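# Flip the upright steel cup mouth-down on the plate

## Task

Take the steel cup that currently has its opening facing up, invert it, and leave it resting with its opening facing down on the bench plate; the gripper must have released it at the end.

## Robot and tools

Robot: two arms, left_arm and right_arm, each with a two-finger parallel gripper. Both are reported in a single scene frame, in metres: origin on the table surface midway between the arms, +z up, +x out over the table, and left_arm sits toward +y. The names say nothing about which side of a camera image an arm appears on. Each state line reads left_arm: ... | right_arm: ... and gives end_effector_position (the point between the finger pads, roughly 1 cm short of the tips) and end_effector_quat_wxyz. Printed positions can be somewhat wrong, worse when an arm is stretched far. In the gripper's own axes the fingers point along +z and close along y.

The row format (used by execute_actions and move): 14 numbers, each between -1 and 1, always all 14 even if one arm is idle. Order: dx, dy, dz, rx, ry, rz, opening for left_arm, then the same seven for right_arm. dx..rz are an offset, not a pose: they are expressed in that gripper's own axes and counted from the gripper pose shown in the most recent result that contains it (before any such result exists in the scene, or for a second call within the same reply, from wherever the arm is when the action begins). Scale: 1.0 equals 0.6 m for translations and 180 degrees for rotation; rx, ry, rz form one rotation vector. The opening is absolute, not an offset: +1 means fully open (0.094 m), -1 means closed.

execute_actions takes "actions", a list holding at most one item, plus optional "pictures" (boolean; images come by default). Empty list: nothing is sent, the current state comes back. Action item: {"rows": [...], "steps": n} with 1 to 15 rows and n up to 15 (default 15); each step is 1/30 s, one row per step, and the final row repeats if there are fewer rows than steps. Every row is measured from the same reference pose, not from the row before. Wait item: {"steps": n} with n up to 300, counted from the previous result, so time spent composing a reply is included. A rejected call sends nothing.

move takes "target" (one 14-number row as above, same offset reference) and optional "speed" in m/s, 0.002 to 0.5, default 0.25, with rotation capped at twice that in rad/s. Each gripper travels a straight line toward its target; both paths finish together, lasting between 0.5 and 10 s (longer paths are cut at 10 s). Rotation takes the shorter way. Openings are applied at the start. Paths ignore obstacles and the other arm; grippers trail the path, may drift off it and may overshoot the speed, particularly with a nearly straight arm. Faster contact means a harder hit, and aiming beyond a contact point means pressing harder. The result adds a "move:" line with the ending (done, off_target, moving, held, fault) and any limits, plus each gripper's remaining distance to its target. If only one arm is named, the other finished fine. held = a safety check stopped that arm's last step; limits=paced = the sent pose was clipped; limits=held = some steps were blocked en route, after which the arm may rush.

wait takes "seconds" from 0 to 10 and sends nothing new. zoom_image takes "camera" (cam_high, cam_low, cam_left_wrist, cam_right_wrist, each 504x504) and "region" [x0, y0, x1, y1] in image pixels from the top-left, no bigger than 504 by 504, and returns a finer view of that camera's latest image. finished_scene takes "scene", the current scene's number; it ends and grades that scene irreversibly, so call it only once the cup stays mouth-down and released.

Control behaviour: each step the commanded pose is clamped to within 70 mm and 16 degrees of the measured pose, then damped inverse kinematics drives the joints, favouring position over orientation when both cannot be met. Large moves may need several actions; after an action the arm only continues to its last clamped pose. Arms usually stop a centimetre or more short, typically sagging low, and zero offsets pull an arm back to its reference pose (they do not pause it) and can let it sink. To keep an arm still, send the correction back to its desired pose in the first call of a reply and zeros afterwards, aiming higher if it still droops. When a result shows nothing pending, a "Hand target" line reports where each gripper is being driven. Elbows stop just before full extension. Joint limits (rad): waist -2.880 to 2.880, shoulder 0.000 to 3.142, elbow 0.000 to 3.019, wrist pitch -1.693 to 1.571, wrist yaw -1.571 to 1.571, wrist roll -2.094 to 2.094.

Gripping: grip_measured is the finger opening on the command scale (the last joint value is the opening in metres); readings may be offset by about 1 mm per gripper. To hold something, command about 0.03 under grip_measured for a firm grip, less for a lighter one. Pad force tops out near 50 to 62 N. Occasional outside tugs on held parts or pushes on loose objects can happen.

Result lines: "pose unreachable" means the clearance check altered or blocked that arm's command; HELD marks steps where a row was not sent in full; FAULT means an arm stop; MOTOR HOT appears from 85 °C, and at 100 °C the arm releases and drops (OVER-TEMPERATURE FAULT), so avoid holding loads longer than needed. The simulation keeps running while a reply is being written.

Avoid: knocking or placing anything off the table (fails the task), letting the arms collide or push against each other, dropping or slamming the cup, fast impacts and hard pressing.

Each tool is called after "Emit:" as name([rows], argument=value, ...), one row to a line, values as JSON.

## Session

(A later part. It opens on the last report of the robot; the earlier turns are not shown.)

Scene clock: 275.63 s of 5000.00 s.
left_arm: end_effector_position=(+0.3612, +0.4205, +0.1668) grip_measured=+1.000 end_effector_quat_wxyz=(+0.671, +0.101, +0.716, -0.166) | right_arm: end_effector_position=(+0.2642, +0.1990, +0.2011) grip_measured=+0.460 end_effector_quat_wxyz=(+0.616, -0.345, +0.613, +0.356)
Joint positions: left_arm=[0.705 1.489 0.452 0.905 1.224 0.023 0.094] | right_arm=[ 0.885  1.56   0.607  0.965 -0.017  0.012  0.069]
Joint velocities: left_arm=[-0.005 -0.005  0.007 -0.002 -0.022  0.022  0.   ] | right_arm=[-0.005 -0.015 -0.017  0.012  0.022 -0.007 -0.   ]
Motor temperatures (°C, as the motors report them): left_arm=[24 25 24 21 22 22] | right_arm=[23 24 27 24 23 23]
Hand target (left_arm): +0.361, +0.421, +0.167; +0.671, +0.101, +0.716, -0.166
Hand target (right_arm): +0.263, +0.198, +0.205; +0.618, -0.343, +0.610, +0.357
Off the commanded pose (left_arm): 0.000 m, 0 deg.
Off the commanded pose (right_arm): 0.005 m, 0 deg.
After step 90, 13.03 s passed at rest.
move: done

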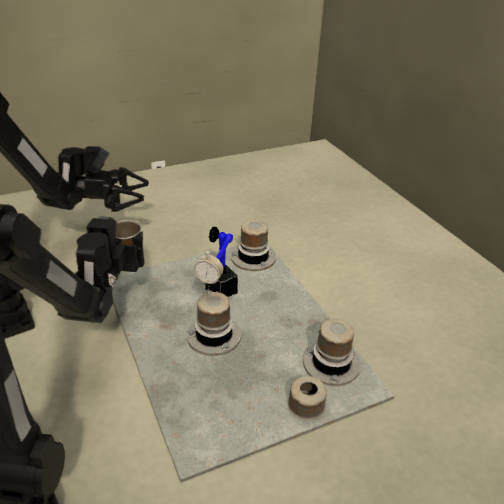

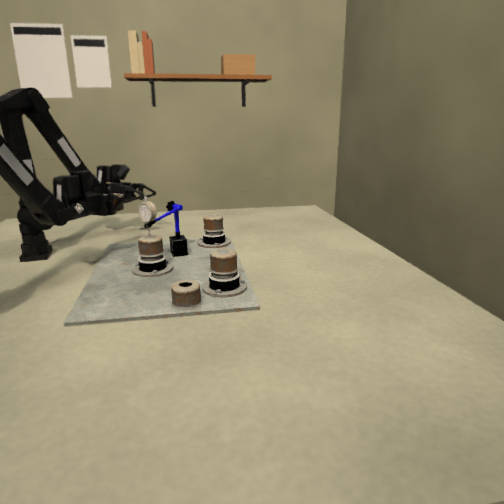

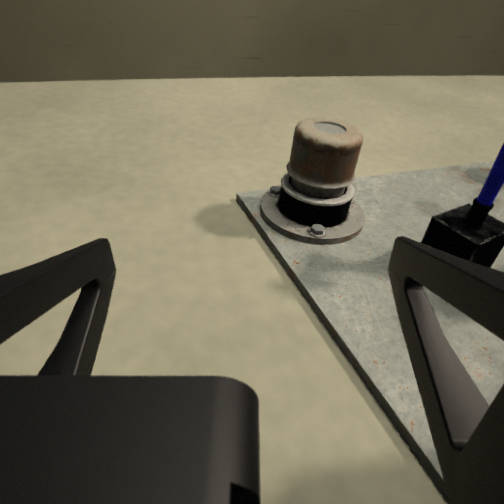

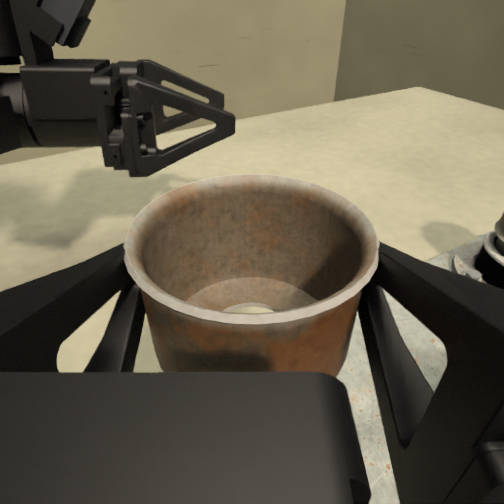

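Emit:
move(target=[0,0,0,0,0,0,1,-0.167,-0.31,-0.241,0.08,0,0,0.42], speed=0.25)

Emit:
move(target=[-0.237,-0.616,0.042,0.121,0.102,0.057,1,-0.01,0,0,0,0,0.611,0.42], speed=0.3)

Scene clock: 297.47 s of 5000.00 s.
left_arm: end_effector_position=(+0.3612, +0.4205, +0.1668) grip_measured=+1.000 end_effector_quat_wxyz=(+0.671, +0.101, +0.716, -0.166) | right_arm: end_effector_position=(+0.3488, -0.0200, +0.2912) grip_measured=+0.460 end_effector_quat_wxyz=(+0.649, -0.266, +0.658, +0.273)
Joint positions: left_arm=[0.705 1.489 0.452 0.905 1.224 0.023 0.094] | right_arm=[ 0.354  1.016  0.481  0.527 -0.292  0.012  0.069]
Joint velocities: left_arm=[-0.005 -0.015  0.012  0.012  0.022 -0.022  0.   ] | right_arm=[-0.005 -0.005 -0.007 -0.002 -0.007 -0.095 -0.   ]
Motor temperatures (°C, as the motors report them): left_arm=[24 25 24 21 22 22] | right_arm=[23 24 29 24 23 23]
Hand target (left_arm): +0.361, +0.421, +0.167; +0.671, +0.101, +0.716, -0.166
Hand target (right_arm): +0.349, -0.019, +0.302; +0.657, -0.267, +0.650, +0.274
Off the commanded pose (left_arm): 0.000 m, 0 deg.
Off the commanded pose (right_arm): 0.007 m, 1 deg.
After step 90, 17.37 s passed at rest.
move: done

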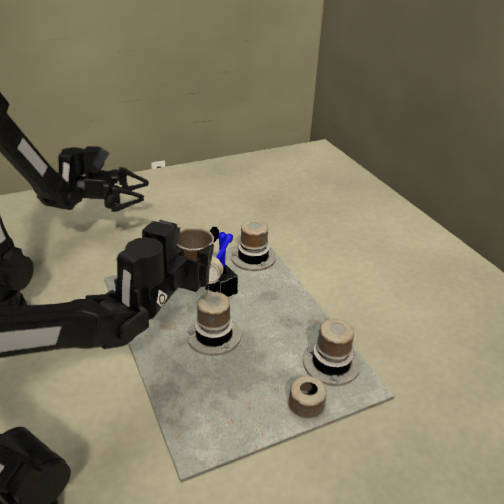

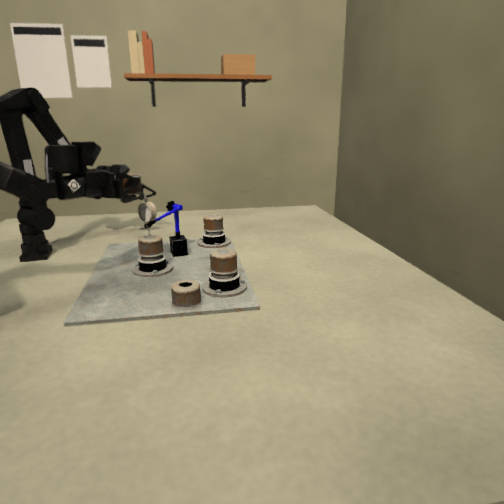

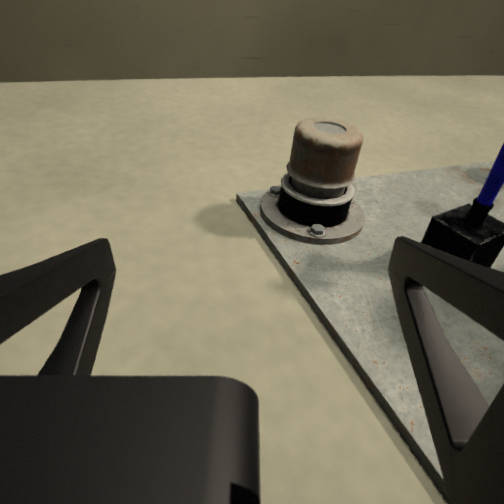

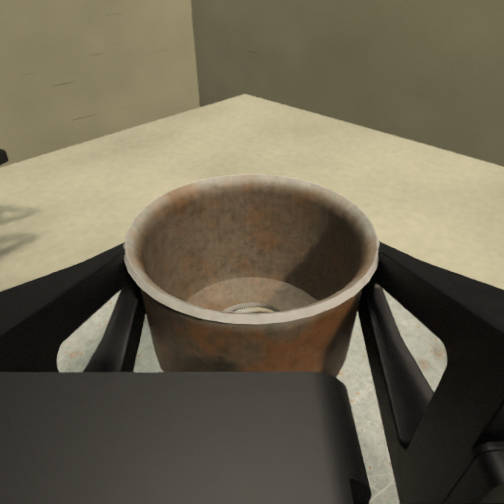

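Scene clock: 301.27 s of 5000.00 s.
left_arm: end_effector_position=(+0.2556, +0.0836, +0.3080) grip_measured=+1.000 end_effector_quat_wxyz=(+0.515, +0.315, +0.768, -0.215) | right_arm: end_effector_position=(+0.3486, -0.0201, +0.2847) grip_measured=+0.460 end_effector_quat_wxyz=(+0.152, +0.388, +0.606, +0.678)
Joint positions: left_arm=[-0.414  0.479  0.58  -0.537  0.469  0.201  0.094] | right_arm=[ 0.354  1.016  0.481  0.5   -0.292  1.91   0.069]
Joint velocities: left_arm=[-0.015 -0.024  0.007  0.002  0.022  0.037  0.   ] | right_arm=[-0.005 -0.005 -0.002 -0.002  0.066  0.022  0.001]
Motor temperatures (°C, as the motors report them): left_arm=[24 25 25 21 22 22] | right_arm=[23 24 29 24 23 23]
Hand target (left_arm): +0.258, +0.082, +0.336; +0.528, +0.313, +0.759, -0.216
Hand target (right_arm): +0.349, -0.020, +0.297; +0.149, +0.387, +0.595, +0.688
Off the commanded pose (left_arm): 0.037 m, 2 deg.
Off the commanded pose (right_arm): 0.012 m, 2 deg.
move: off_target (left_arm, right_arm)

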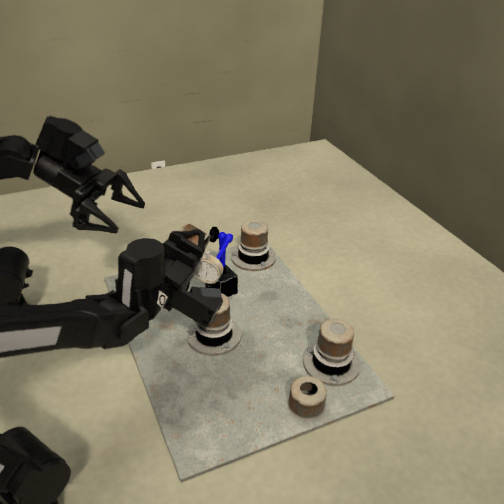

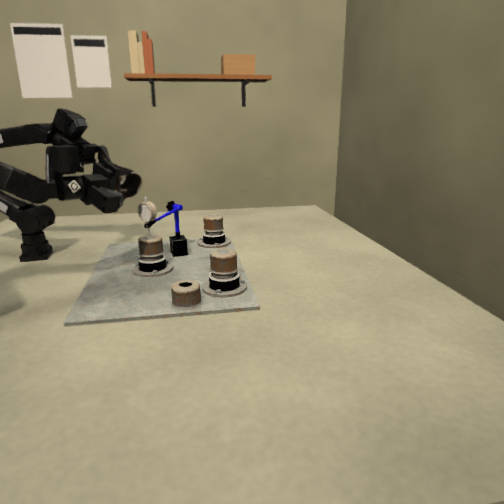

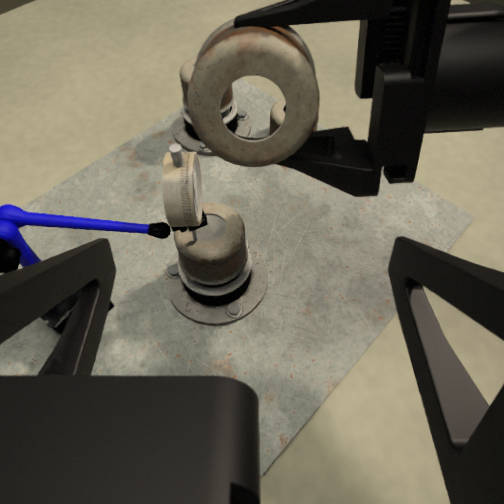

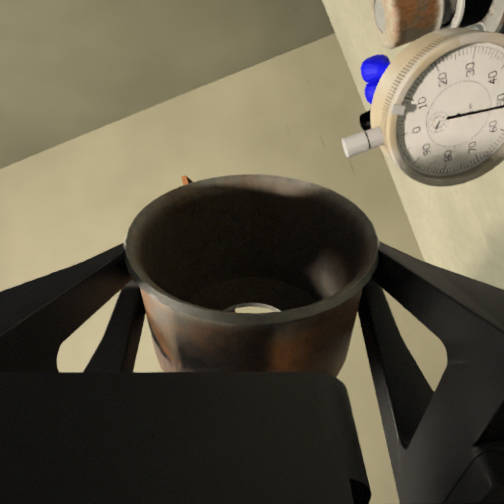

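Emit:
move(target=[-0.065,0,0.13,0,-0.01,0,0.8,0.004,0.012,0,0,0,0,0.42], speed=0.1)

Scene clock: 317.03 s of 5000.00 s.
left_arm: end_effector_position=(+0.3036, +0.0315, +0.2751) grip_measured=+0.801 end_effector_quat_wxyz=(+0.496, +0.313, +0.781, -0.215) | right_arm: end_effector_position=(+0.3483, -0.0203, +0.2773) grip_measured=+0.460 end_effector_quat_wxyz=(+0.145, +0.397, +0.612, +0.669)
Joint positions: left_arm=[-0.579  0.734  0.588 -0.306  0.317  0.123  0.085] | right_arm=[ 0.354  1.016  0.481  0.468 -0.292  1.913  0.069]
Joint velocities: left_arm=[-0.005 -0.005 -0.007 -0.007  0.037 -0.022  0.001] | right_arm=[ 0.005 -0.015 -0.022 -0.007 -0.081  0.007 -0.001]
Motor temperatures (°C, as the motors report them): left_arm=[24 25 28 21 22 22] | right_arm=[23 23 31 24 23 23]
Hand target (left_arm): +0.313, +0.024, +0.315; +0.528, +0.311, +0.759, -0.220
Hand target (right_arm): +0.349, -0.020, +0.292; +0.152, +0.388, +0.606, +0.678
Off the commanded pose (left_arm): 0.043 m, 4 deg.
Off the commanded pose (right_arm): 0.015 m, 2 deg.
After step 90, 11.33 s passed at rest.
move: off_target (left_arm, right_arm)

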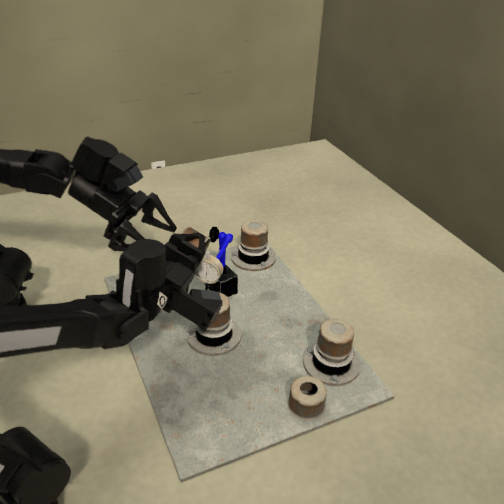

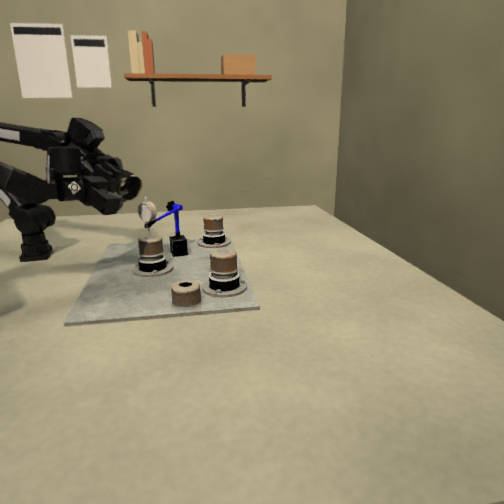

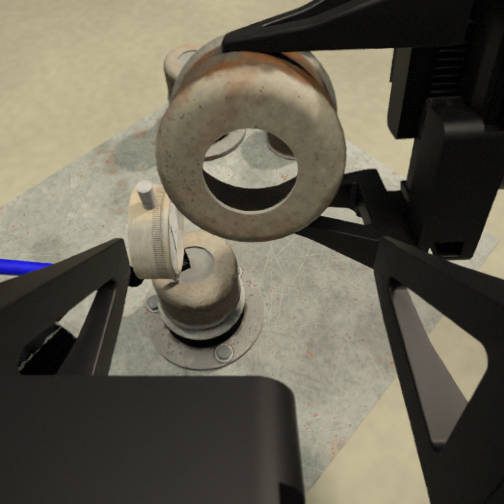

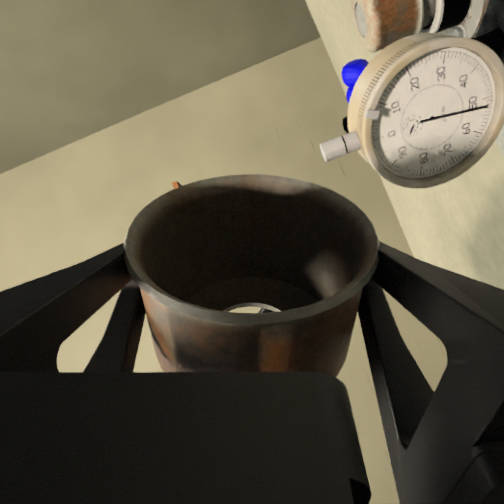

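Emit:
move(target=[-0.098,-0.003,-0.045,0,-0.03,0,0.8,0.011,0.031,0,0,0,0,0.42], speed=0.08)

Scene clock: 332.87 s of 5000.00 s.
left_arm: end_effector_position=(+0.2983, +0.0316, +0.3048) grip_measured=+0.801 end_effector_quat_wxyz=(+0.512, +0.307, +0.770, -0.226) | right_arm: end_effector_position=(+0.3446, -0.0222, +0.2664) grip_measured=+0.460 end_effector_quat_wxyz=(+0.135, +0.412, +0.625, +0.649)
Joint positions: left_arm=[-0.579  0.695  0.624 -0.336  0.33   0.102  0.085] | right_arm=[ 0.354  0.999  0.481  0.392 -0.292  1.913  0.069]
Joint velocities: left_arm=[-0.005 -0.005  0.017 -0.022  0.037 -0.022  0.001] | right_arm=[-0.005 -0.024 -0.012 -0.007 -0.007 -0.007 -0.   ]
Motor temperatures (°C, as the motors report them): left_arm=[24 25 30 22 22 22] | right_arm=[23 23 32 24 23 23]
Hand target (left_arm): +0.302, +0.031, +0.339; +0.532, +0.302, +0.756, -0.230
Hand target (right_arm): +0.349, -0.020, +0.297; +0.145, +0.397, +0.612, +0.669
Off the commanded pose (left_arm): 0.035 m, 3 deg.
Off the commanded pose (right_arm): 0.031 m, 3 deg.
After step 90, 11.63 s passed at rest.
move: off_target (left_arm, right_arm)

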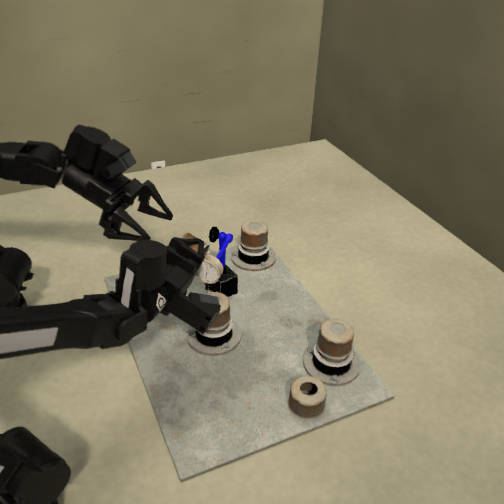

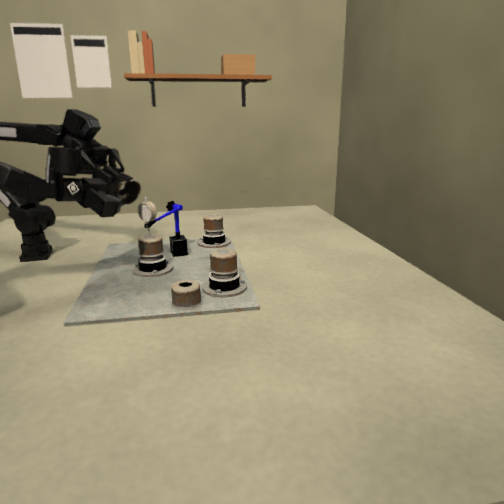

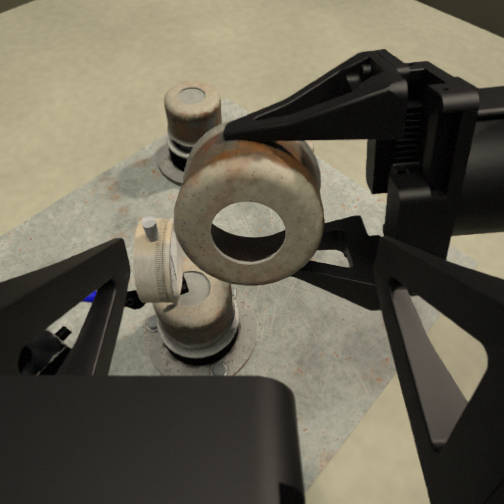

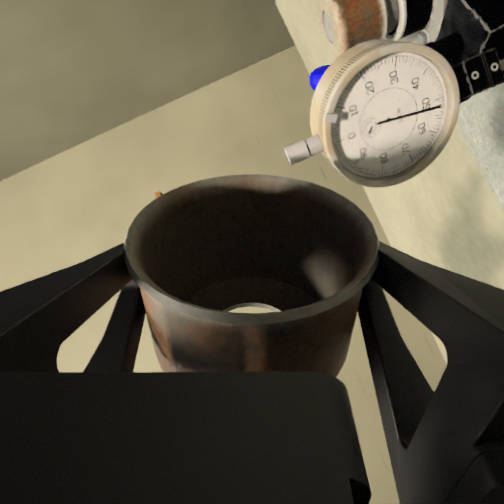

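Emit:
move(target=[-0.052,0,-0.022,0,-0.015,0,0.8,0.028,0.078,0,-0.052,0.019,0,0.42], speed=0.08)

Scene clock: 344.43 s of 5000.00 s.
left_arm: end_effector_position=(+0.2948, +0.0317, +0.3054) grip_measured=+0.801 end_effector_quat_wxyz=(+0.509, +0.308, +0.770, -0.231) | right_arm: end_effector_position=(+0.3463, -0.0213, +0.2985) grip_measured=+0.460 end_effector_quat_wxyz=(+0.148, +0.386, +0.589, +0.695)
Joint positions: left_arm=[-0.579  0.685  0.623 -0.346  0.339  0.097  0.085] | right_arm=[ 0.354  0.999  0.481  0.527 -0.292  1.944  0.069]
Joint velocities: left_arm=[ 0.005  0.005 -0.002  0.007  0.066 -0.022  0.001] | right_arm=[ 0.005  0.005 -0.002  0.012  0.022  0.051  0.   ]
Motor temperatures (°C, as the motors report them): left_arm=[24 25 30 22 22 22] | right_arm=[23 23 33 25 23 23]
Hand target (left_arm): +0.298, +0.033, +0.338; +0.530, +0.302, +0.757, -0.234
Hand target (right_arm): +0.349, -0.019, +0.315; +0.148, +0.379, +0.575, +0.710
Off the commanded pose (left_arm): 0.033 m, 3 deg.
Off the commanded pose (right_arm): 0.018 m, 3 deg.
After step 90, 7.20 s passed at rest.
move: off_target (left_arm, right_arm)

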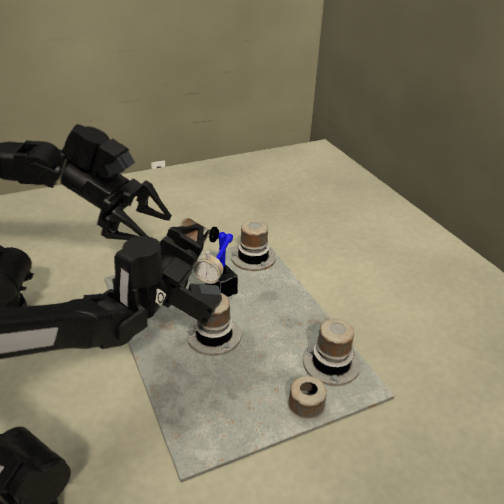

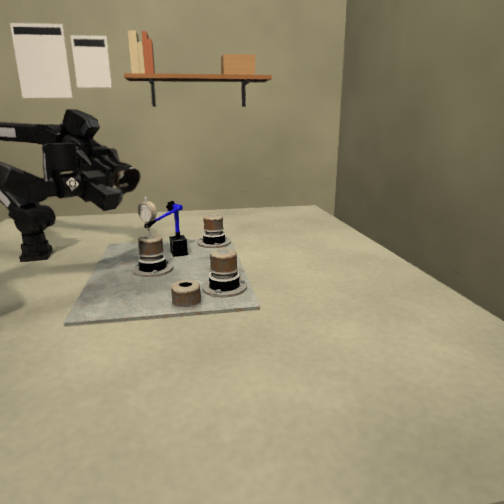

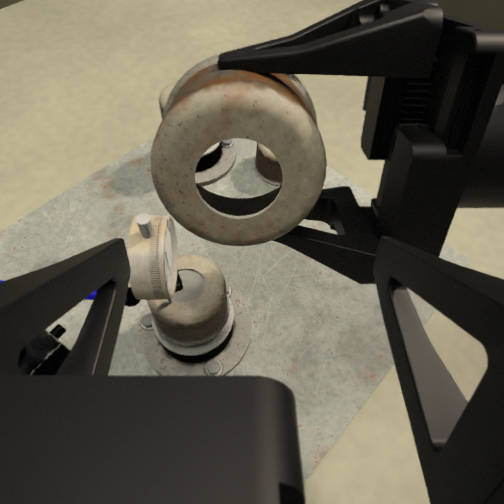

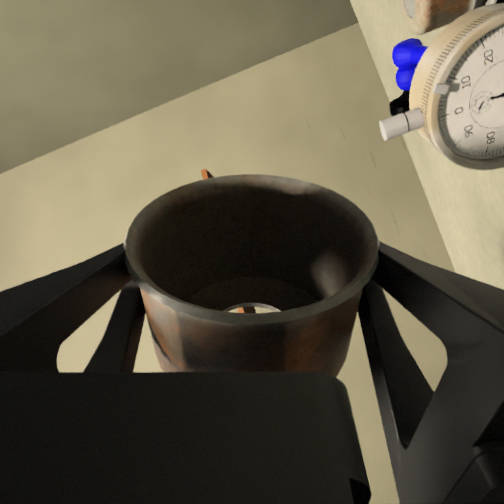

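Emit:
move(target=[-0.082,0.007,0.036,0,-0.02,0,0.8,0.01,0.027,0,-0.015,0.005,0,0.42], speed=0.06)

Scene clock: 355.43 s of 5000.00 s.
left_arm: end_effector_position=(+0.3148, +0.0178, +0.3061) grip_measured=+0.801 end_effector_quat_wxyz=(+0.506, +0.301, +0.774, -0.235) | right_arm: end_effector_position=(+0.3463, -0.0213, +0.2995) grip_measured=+0.460 end_effector_quat_wxyz=(+0.148, +0.385, +0.588, +0.696)
Joint positions: left_arm=[-0.596  0.771  0.66  -0.299  0.323  0.073  0.085] | right_arm=[ 0.354  0.999  0.481  0.532 -0.292  1.945  0.069]
Joint velocities: left_arm=[-0.015 -0.005 -0.012 -0.002 -0.007 -0.066  0.001] | right_arm=[-0.015 -0.005  0.002  0.002 -0.037  0.022 -0.   ]
Motor temperatures (°C, as the motors report them): left_arm=[24 25 30 22 22 22] | right_arm=[23 23 33 25 23 23]
Hand target (left_arm): +0.323, +0.009, +0.343; +0.533, +0.300, +0.753, -0.242
Hand target (right_arm): +0.346, -0.022, +0.316; +0.152, +0.377, +0.574, +0.711
Off the commanded pose (left_arm): 0.039 m, 4 deg.
Off the commanded pose (right_arm): 0.016 m, 3 deg.
After step 90, 6.73 s passed at rest.
move: off_target (left_arm, right_arm)

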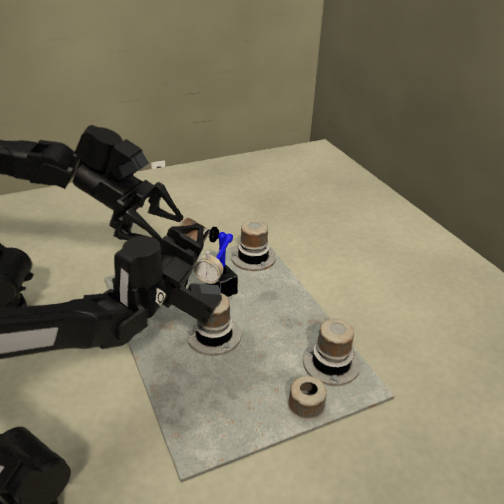

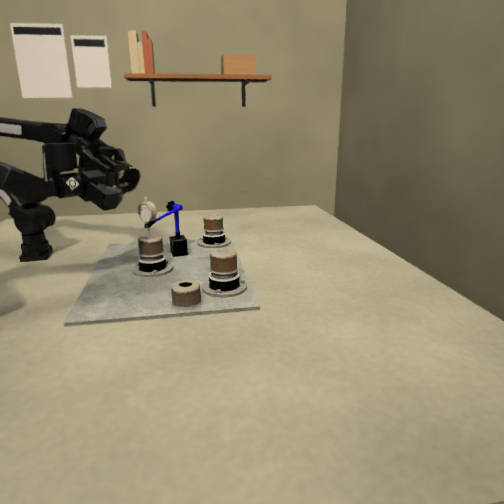

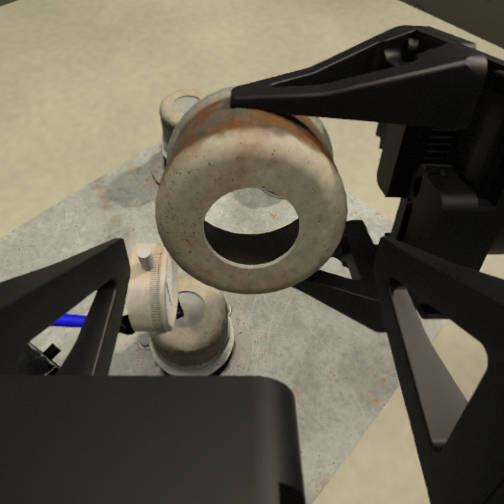

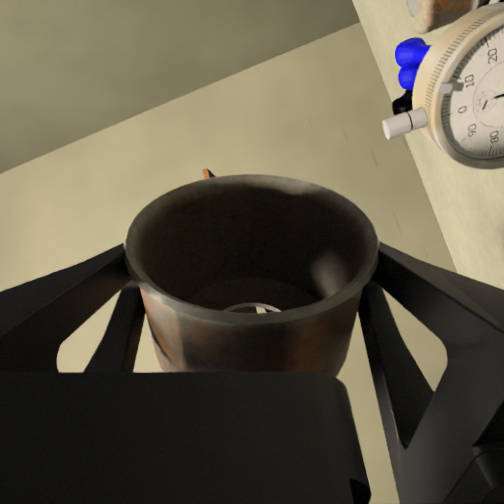

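Emit:
move(target=[-0.073,0,0.055,0,-0.02,0,0.8,0.01,0.026,0,-0.015,0.005,0,0.42], speed=0.04)

Scene clock: 367.57 s of 5000.00 s.
left_arm: end_effector_position=(+0.3367, -0.0032, +0.2975) grip_measured=+0.802 end_effector_quat_wxyz=(+0.502, +0.295, +0.778, -0.237) | right_arm: end_effector_position=(+0.3463, -0.0213, +0.3010) grip_measured=+0.460 end_effector_quat_wxyz=(+0.149, +0.384, +0.586, +0.698)
Joint positions: left_arm=[-0.631  0.875  0.687 -0.223  0.288  0.043  0.085] | right_arm=[ 0.354  0.999  0.481  0.538 -0.292  1.945  0.069]
Joint velocities: left_arm=[-0.005  0.005  0.007  0.017 -0.022 -0.051 -0.001] | right_arm=[-0.015 -0.005 -0.007  0.002 -0.022  0.051  0.   ]
Motor temperatures (°C, as the motors report them): left_arm=[24 25 31 22 22 22] | right_arm=[23 23 33 25 23 23]
Hand target (left_arm): +0.346, -0.013, +0.334; +0.530, +0.293, +0.757, -0.245
Hand target (right_arm): +0.346, -0.021, +0.316; +0.152, +0.376, +0.573, +0.713
Off the commanded pose (left_arm): 0.040 m, 4 deg.
Off the commanded pose (right_arm): 0.015 m, 3 deg.
After step 90, 7.47 s passed at rest.
move: off_target (left_arm, right_arm)

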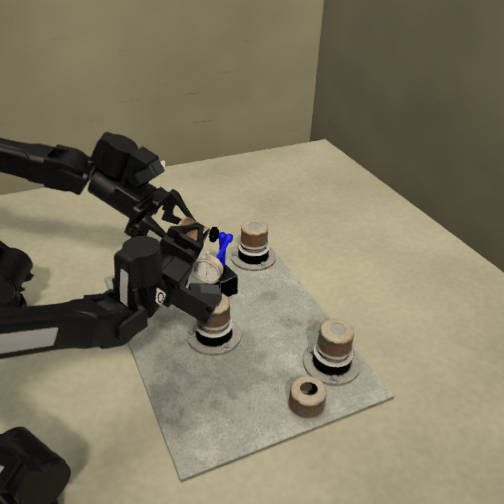

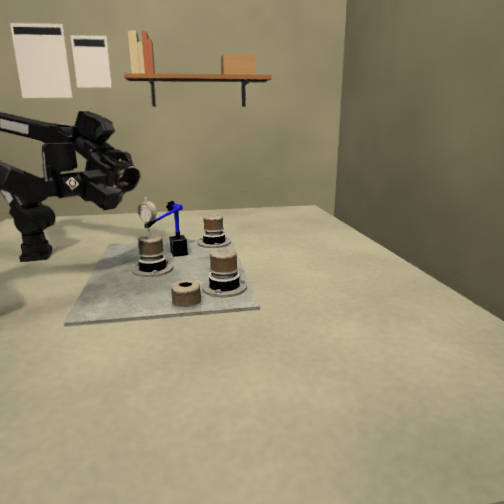

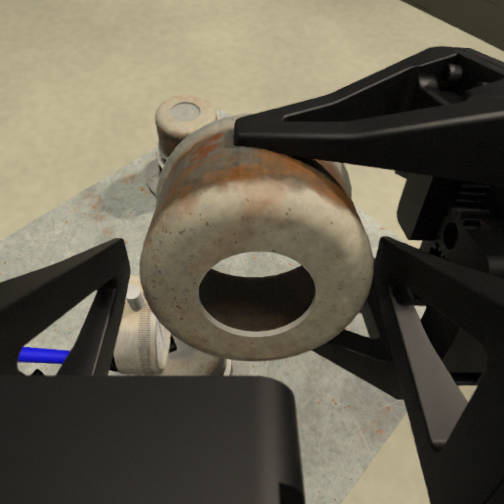

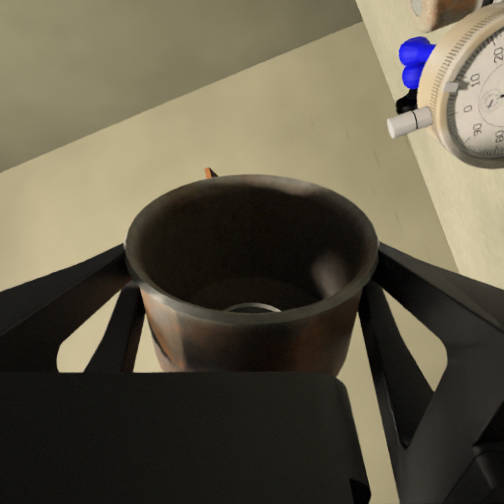

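Emit:
move(target=[-0.068,-0.004,0.02,0,-0.02,0,0.8,0.009,0.025,0,-0.015,0.005,0,0.42], speed=0.03)

Scene clock: 375.73 s of 5000.00 s.
left_arm: end_effector_position=(+0.3428, -0.0101, +0.2939) grip_measured=+0.802 end_effector_quat_wxyz=(+0.498, +0.288, +0.782, -0.239) | right_arm: end_effector_position=(+0.3462, -0.0214, +0.3031) grip_measured=+0.460 end_effector_quat_wxyz=(+0.150, +0.381, +0.584, +0.701)
Joint positions: left_arm=[-0.645  0.907  0.697 -0.207  0.272  0.024  0.085] | right_arm=[ 0.354  0.999  0.481  0.547 -0.292  1.945  0.069]
Joint velocities: left_arm=[ 0.005  0.005  0.002 -0.002  0.007  0.022 -0.   ] | right_arm=[-0.005 -0.015  0.007  0.012 -0.022  0.007 -0.   ]
Motor temperatures (°C, as the motors report them): left_arm=[24 25 31 22 22 22] | right_arm=[23 23 32 25 23 23]
Hand target (left_arm): +0.353, -0.021, +0.330; +0.526, +0.287, +0.762, -0.247
Hand target (right_arm): +0.346, -0.022, +0.317; +0.153, +0.374, +0.571, +0.714
Off the commanded pose (left_arm): 0.041 m, 4 deg.
Off the commanded pose (right_arm): 0.014 m, 2 deg.
After step 90, 3.40 s passed at rest.
move: off_target (left_arm, right_arm)

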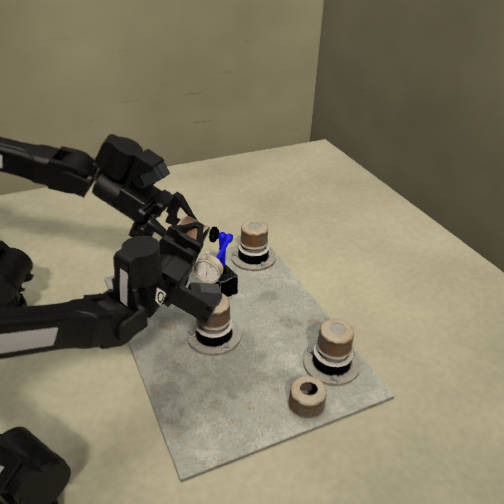

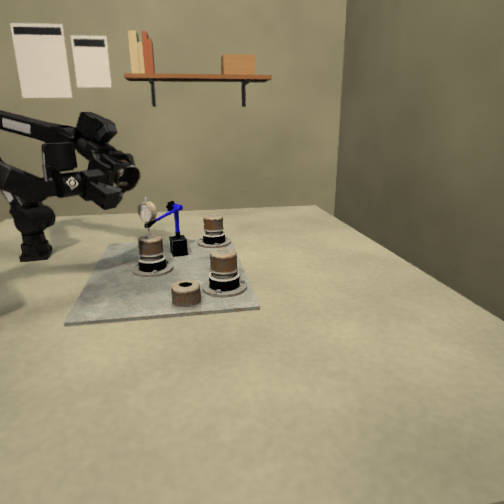

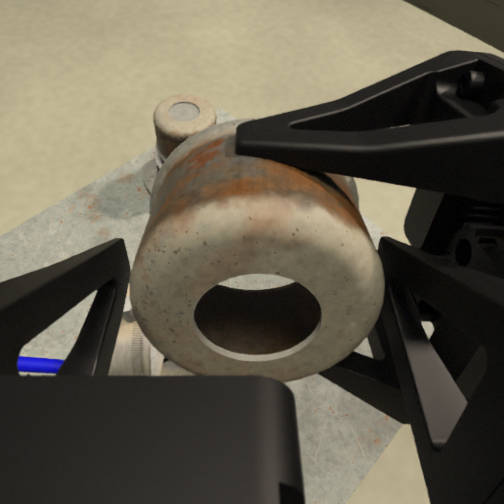

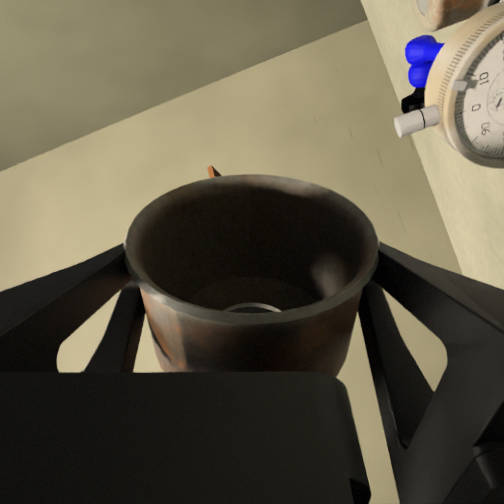

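Emit:
execute_actions([
  {"rows":[[-0.065,0,0,0,-0.02,0,0.7,0.008,0.023,0,-0.013,0.004,0,0.42],[-0.065,0,0,0,-0.02,0,0.65,0.008,0.023,0,-0.013,0.004,0,0.42],[-0.065,0,0,0,-0.02,0,0.6,0.008,0.023,0,-0.013,0.004,0,0.42],[-0.065,0,0,0,-0.02,0,0.56,0.008,0.023,0,-0.013,0.004,0,0.42],[-0.065,0,0,0,-0.02,0,0.53,0.008,0.023,0,-0.013,0.004,0,0.42],[-0.065,0,0,0,-0.02,0,0.5,0.008,0.023,0,-0.013,0.004,0,0.42],[-0.065,0,0,0,-0.02,0,0.48,0.008,0.023,0,-0.013,0.004,0,0.42],[-0.065,0,0,0,-0.02,0,0.46,0.008,0.023,0,-0.013,0.004,0,0.42],[-0.065,0,0,0,-0.02,0,0.44,0.008,0.023,0,-0.013,0.004,0,0.42],[-0.065,0,0,0,-0.02,0,0.41,0.008,0.023,0,-0.013,0.004,0,0.42]],"steps":15},
])

Scene clock: 385.90 s of 5000.00 s.
left_arm: end_effector_position=(+0.3422, -0.0108, +0.2938) grip_measured=+0.468 end_effector_quat_wxyz=(+0.496, +0.286, +0.783, -0.243) | right_arm: end_effector_position=(+0.3463, -0.0214, +0.3031) grip_measured=+0.460 end_effector_quat_wxyz=(+0.151, +0.381, +0.584, +0.701)
Joint positions: left_arm=[-0.645  0.907  0.697 -0.207  0.275  0.015  0.069] | right_arm=[ 0.354  0.999  0.481  0.547 -0.292  1.945  0.069]
Joint velocities: left_arm=[ 0.005 -0.015 -0.012 -0.012 -0.037  0.007  0.   ] | right_arm=[ 0.005 -0.015  0.012 -0.012  0.066 -0.022  0.001]
Motor temperatures (°C, as the motors report them): left_arm=[24 25 32 22 22 22] | right_arm=[23 23 33 25 23 23]
Hand target (left_arm): +0.353, -0.017, +0.330; +0.522, +0.281, +0.766, -0.249
Hand target (right_arm): +0.346, -0.022, +0.318; +0.154, +0.373, +0.571, +0.715
Off the commanded pose (left_arm): 0.039 m, 4 deg.
Off the commanded pose (right_arm): 0.015 m, 2 deg.
Steps of this call (steps 1 to 90: nothing new was sent; then 6.67 s passed at rest; steps 91 to 105: all 15 steps of this action). Readings (end_effector_position):
91: left_arm (+0.3428, -0.0101, +0.2938) | right_arm (+0.3462, -0.0214, +0.3031)
92: left_arm (+0.3428, -0.0101, +0.2938) | right_arm (+0.3462, -0.0214, +0.3031)
94: left_arm (+0.3428, -0.0101, +0.2938) | right_arm (+0.3462, -0.0214, +0.3031)
98: left_arm (+0.3422, -0.0108, +0.2938) | right_arm (+0.3463, -0.0214, +0.3031)
105: the state above

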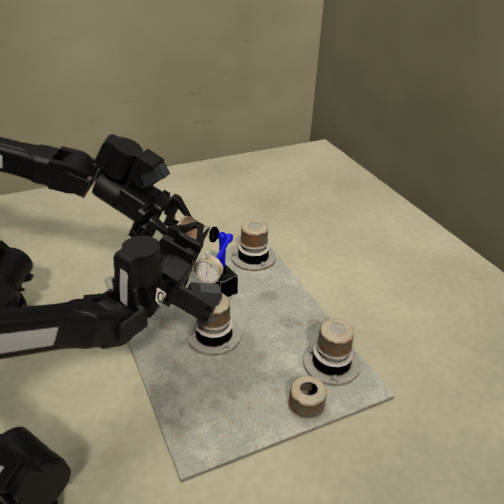

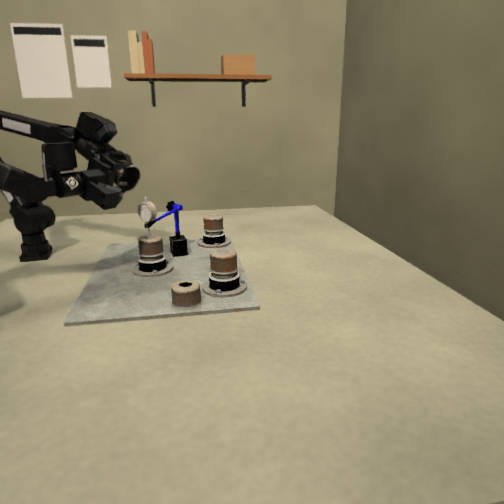

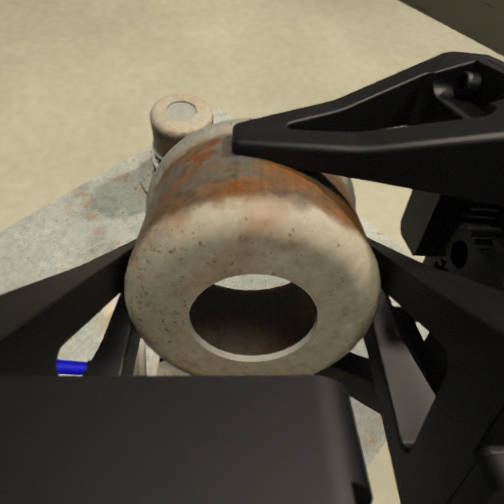

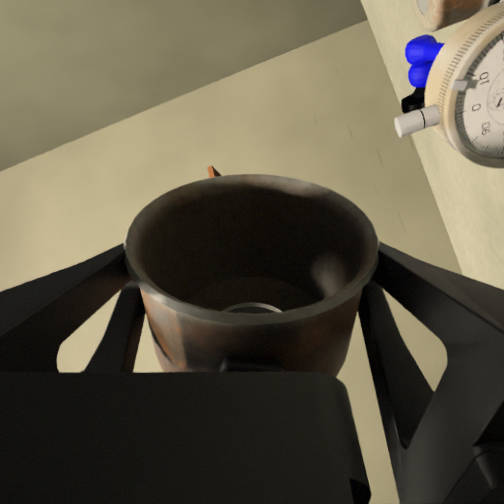

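Gripped. Open the right, then back it away.

Emit:
execute_actions([
  {"rows":[[-0.07,0,0,0,-0.022,0,0.43,0.004,0.012,0,-0.008,0.003,0,1]],"steps":15},
])

Scene clock: 389.00 s of 5000.00 s.
left_arm: end_effector_position=(+0.3436, -0.0116, +0.2897) grip_measured=+0.468 end_effector_quat_wxyz=(+0.491, +0.281, +0.787, -0.245) | right_arm: end_effector_position=(+0.3462, -0.0214, +0.3053) grip_measured=+1.000 end_effector_quat_wxyz=(+0.152, +0.379, +0.582, +0.703)
Joint positions: left_arm=[-0.645  0.917  0.697 -0.207  0.275  0.003  0.069] | right_arm=[ 0.354  0.999  0.481  0.556 -0.292  1.945  0.094]
Joint velocities: left_arm=[-0.015  0.005 -0.017 -0.002  0.037  0.022  0.001] | right_arm=[-0.024  0.005 -0.012 -0.007 -0.022  0.037  0.   ]
Motor temperatures (°C, as the motors report them): left_arm=[24 25 32 22 22 22] | right_arm=[23 23 33 25 23 23]
Hand target (left_arm): +0.354, -0.018, +0.332; +0.523, +0.278, +0.765, -0.253
Hand target (right_arm): +0.346, -0.022, +0.311; +0.152, +0.376, +0.576, +0.710
Off the commanded pose (left_arm): 0.045 m, 5 deg.
Off the commanded pose (right_arm): 0.005 m, 1 deg.
Steps of this call (steps 1 to 78: nothing new was sent; steps 79 to 93: all 15 steps of this action). Readings (end_effector_position):
79: left_arm (+0.3422, -0.0108, +0.2938) | right_arm (+0.3462, -0.0214, +0.3032)
80: left_arm (+0.3423, -0.0109, +0.2935) | right_arm (+0.3462, -0.0214, +0.3039)
82: left_arm (+0.3430, -0.0112, +0.2916) | right_arm (+0.3462, -0.0214, +0.3051)
86: left_arm (+0.3436, -0.0116, +0.2897) | right_arm (+0.3462, -0.0214, +0.3053)
93: the state above

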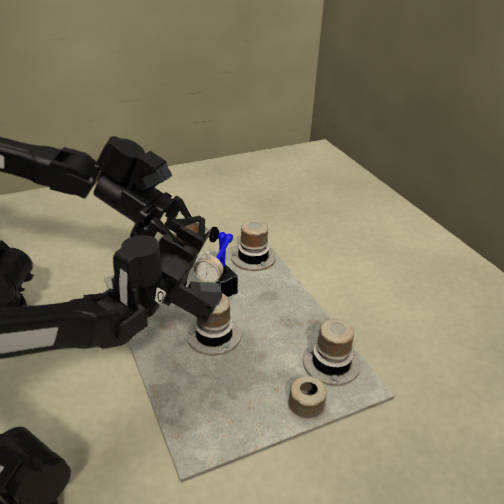

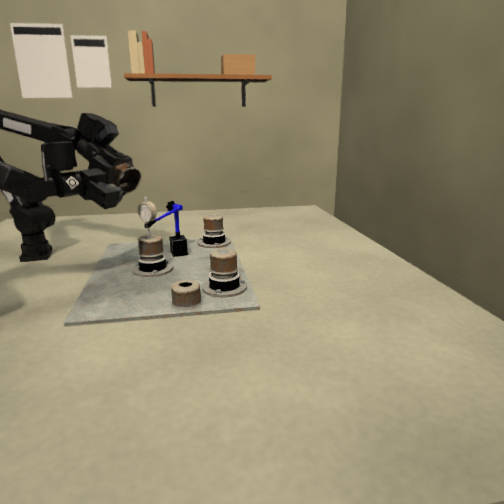

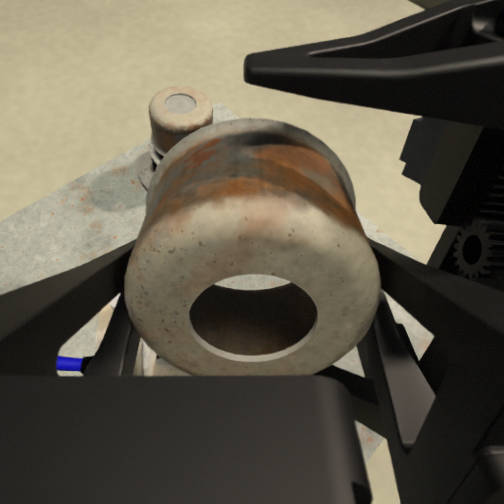

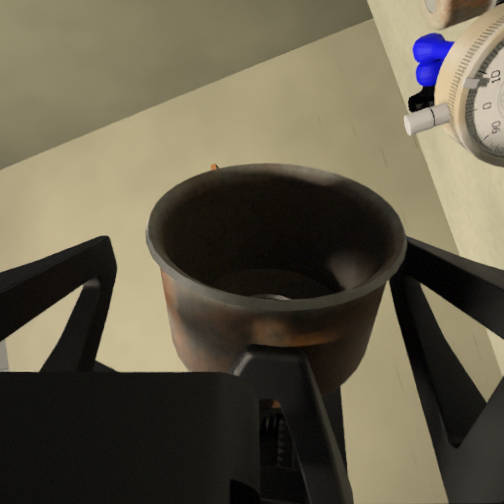

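Emit:
move(target=[-0.075,0,0,0,-0.025,0,0.43,0,-0.008,-0.15,0,0,0,1], speed=0.1)

Scene clock: 394.97 s of 5000.00 s.
left_arm: end_effector_position=(+0.3428, -0.0113, +0.2827) grip_measured=+0.468 end_effector_quat_wxyz=(+0.483, +0.276, +0.793, -0.248) | right_arm: end_effector_position=(+0.2810, -0.0798, +0.3087) grip_measured=+1.000 end_effector_quat_wxyz=(+0.156, +0.369, +0.579, +0.710)
Joint positions: left_arm=[-0.645  0.922  0.689 -0.207  0.276 -0.012  0.069] | right_arm=[ 0.243  0.641  0.33   0.374 -0.409  1.945  0.094]
Joint velocities: left_arm=[ 0.005 -0.015  0.017 -0.012 -0.007 -0.037  0.   ] | right_arm=[ 0.005 -0.005  0.002 -0.007  0.037  0.051  0.   ]
Motor temperatures (°C, as the motors report them): left_arm=[24 25 32 22 22 22] | right_arm=[23 23 32 25 23 23]
Hand target (left_arm): +0.356, -0.019, +0.331; +0.521, +0.272, +0.767, -0.257
Hand target (right_arm): +0.281, -0.083, +0.298; +0.153, +0.378, +0.582, +0.703
Off the commanded pose (left_arm): 0.052 m, 5 deg.
Off the commanded pose (right_arm): 0.012 m, 1 deg.
After step 90, 1.70 s passed at rest.
move: off_target (left_arm, right_arm)

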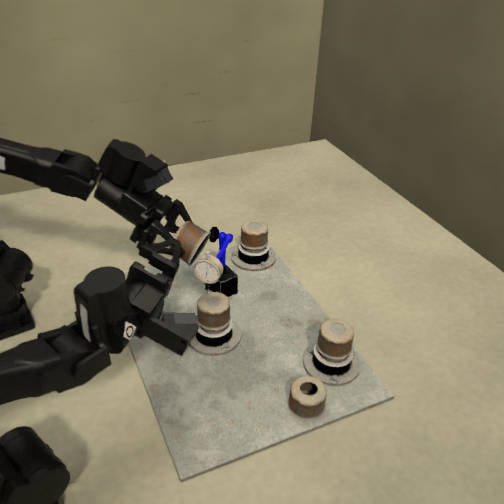

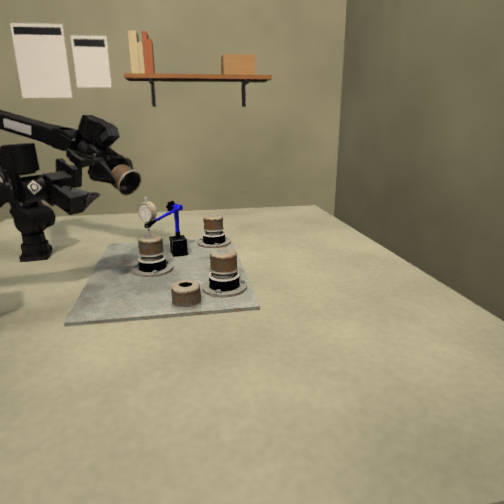

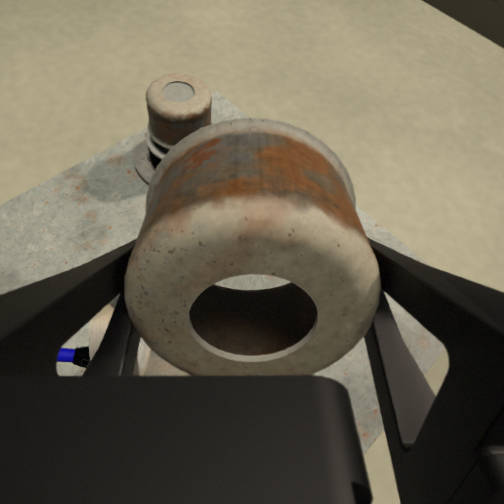

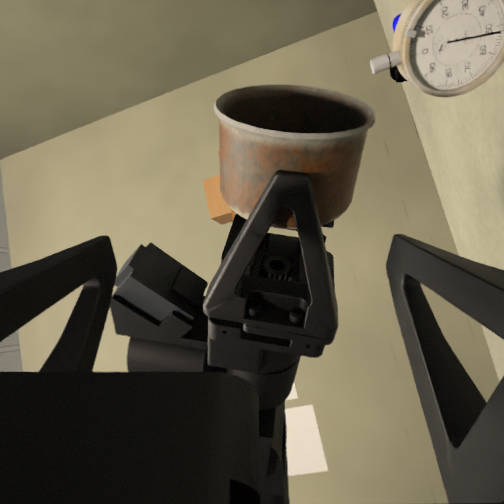

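Emit:
move(target=[0.221,0.167,-0.132,-0.051,0.37,0,0.43,-0.22,0.08,0,0,0,0,1], speed=0.2)

Scene clock: 415.53 s of 5000.00 s.
left_arm: end_effector_position=(+0.2927, +0.1437, +0.1604) grip_measured=+0.468 end_effector_quat_wxyz=(-0.033, +0.329, +0.944, +0.013) | right_arm: end_effector_position=(+0.3645, -0.1746, +0.2820) grip_measured=+1.000 end_effector_quat_wxyz=(+0.143, +0.383, +0.589, +0.697)
Joint positions: left_arm=[-0.458  1.264  0.981 -1.354 -0.026  0.351  0.069] | right_arm=[-0.22   0.995  0.423  0.592 -0.877  1.96   0.094]
Joint velocities: left_arm=[-0.005  0.005  0.002 -0.022 -0.037  0.037 -0.   ] | right_arm=[-0.005  0.005 -0.002  0.012 -0.007  0.022  0.   ]
Motor temperatures (°C, as the motors report them): left_arm=[24 25 33 22 22 22] | right_arm=[23 23 33 25 23 23]
Hand target (left_arm): +0.312, +0.142, +0.184; -0.008, +0.329, +0.944, +0.014
Hand target (right_arm): +0.377, -0.179, +0.310; +0.158, +0.368, +0.583, +0.707
Off the commanded pose (left_arm): 0.029 m, 3 deg.
Off the commanded pose (right_arm): 0.031 m, 3 deg.
After step 90, 14.27 s passed at rest.
move: off_target (left_arm, right_arm)

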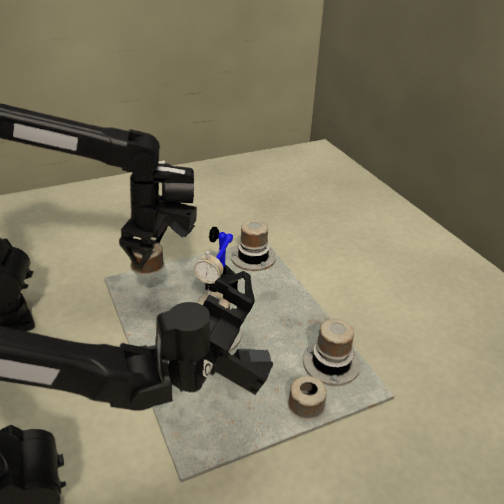

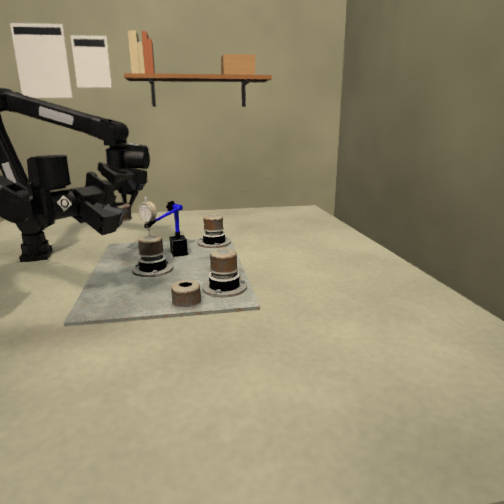

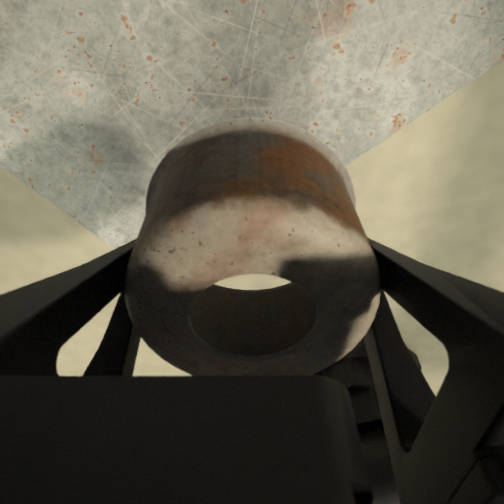

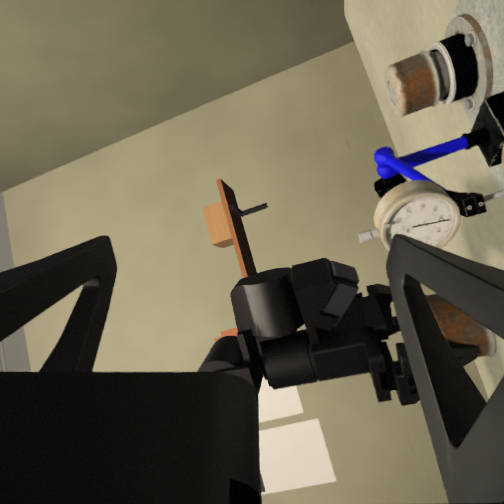

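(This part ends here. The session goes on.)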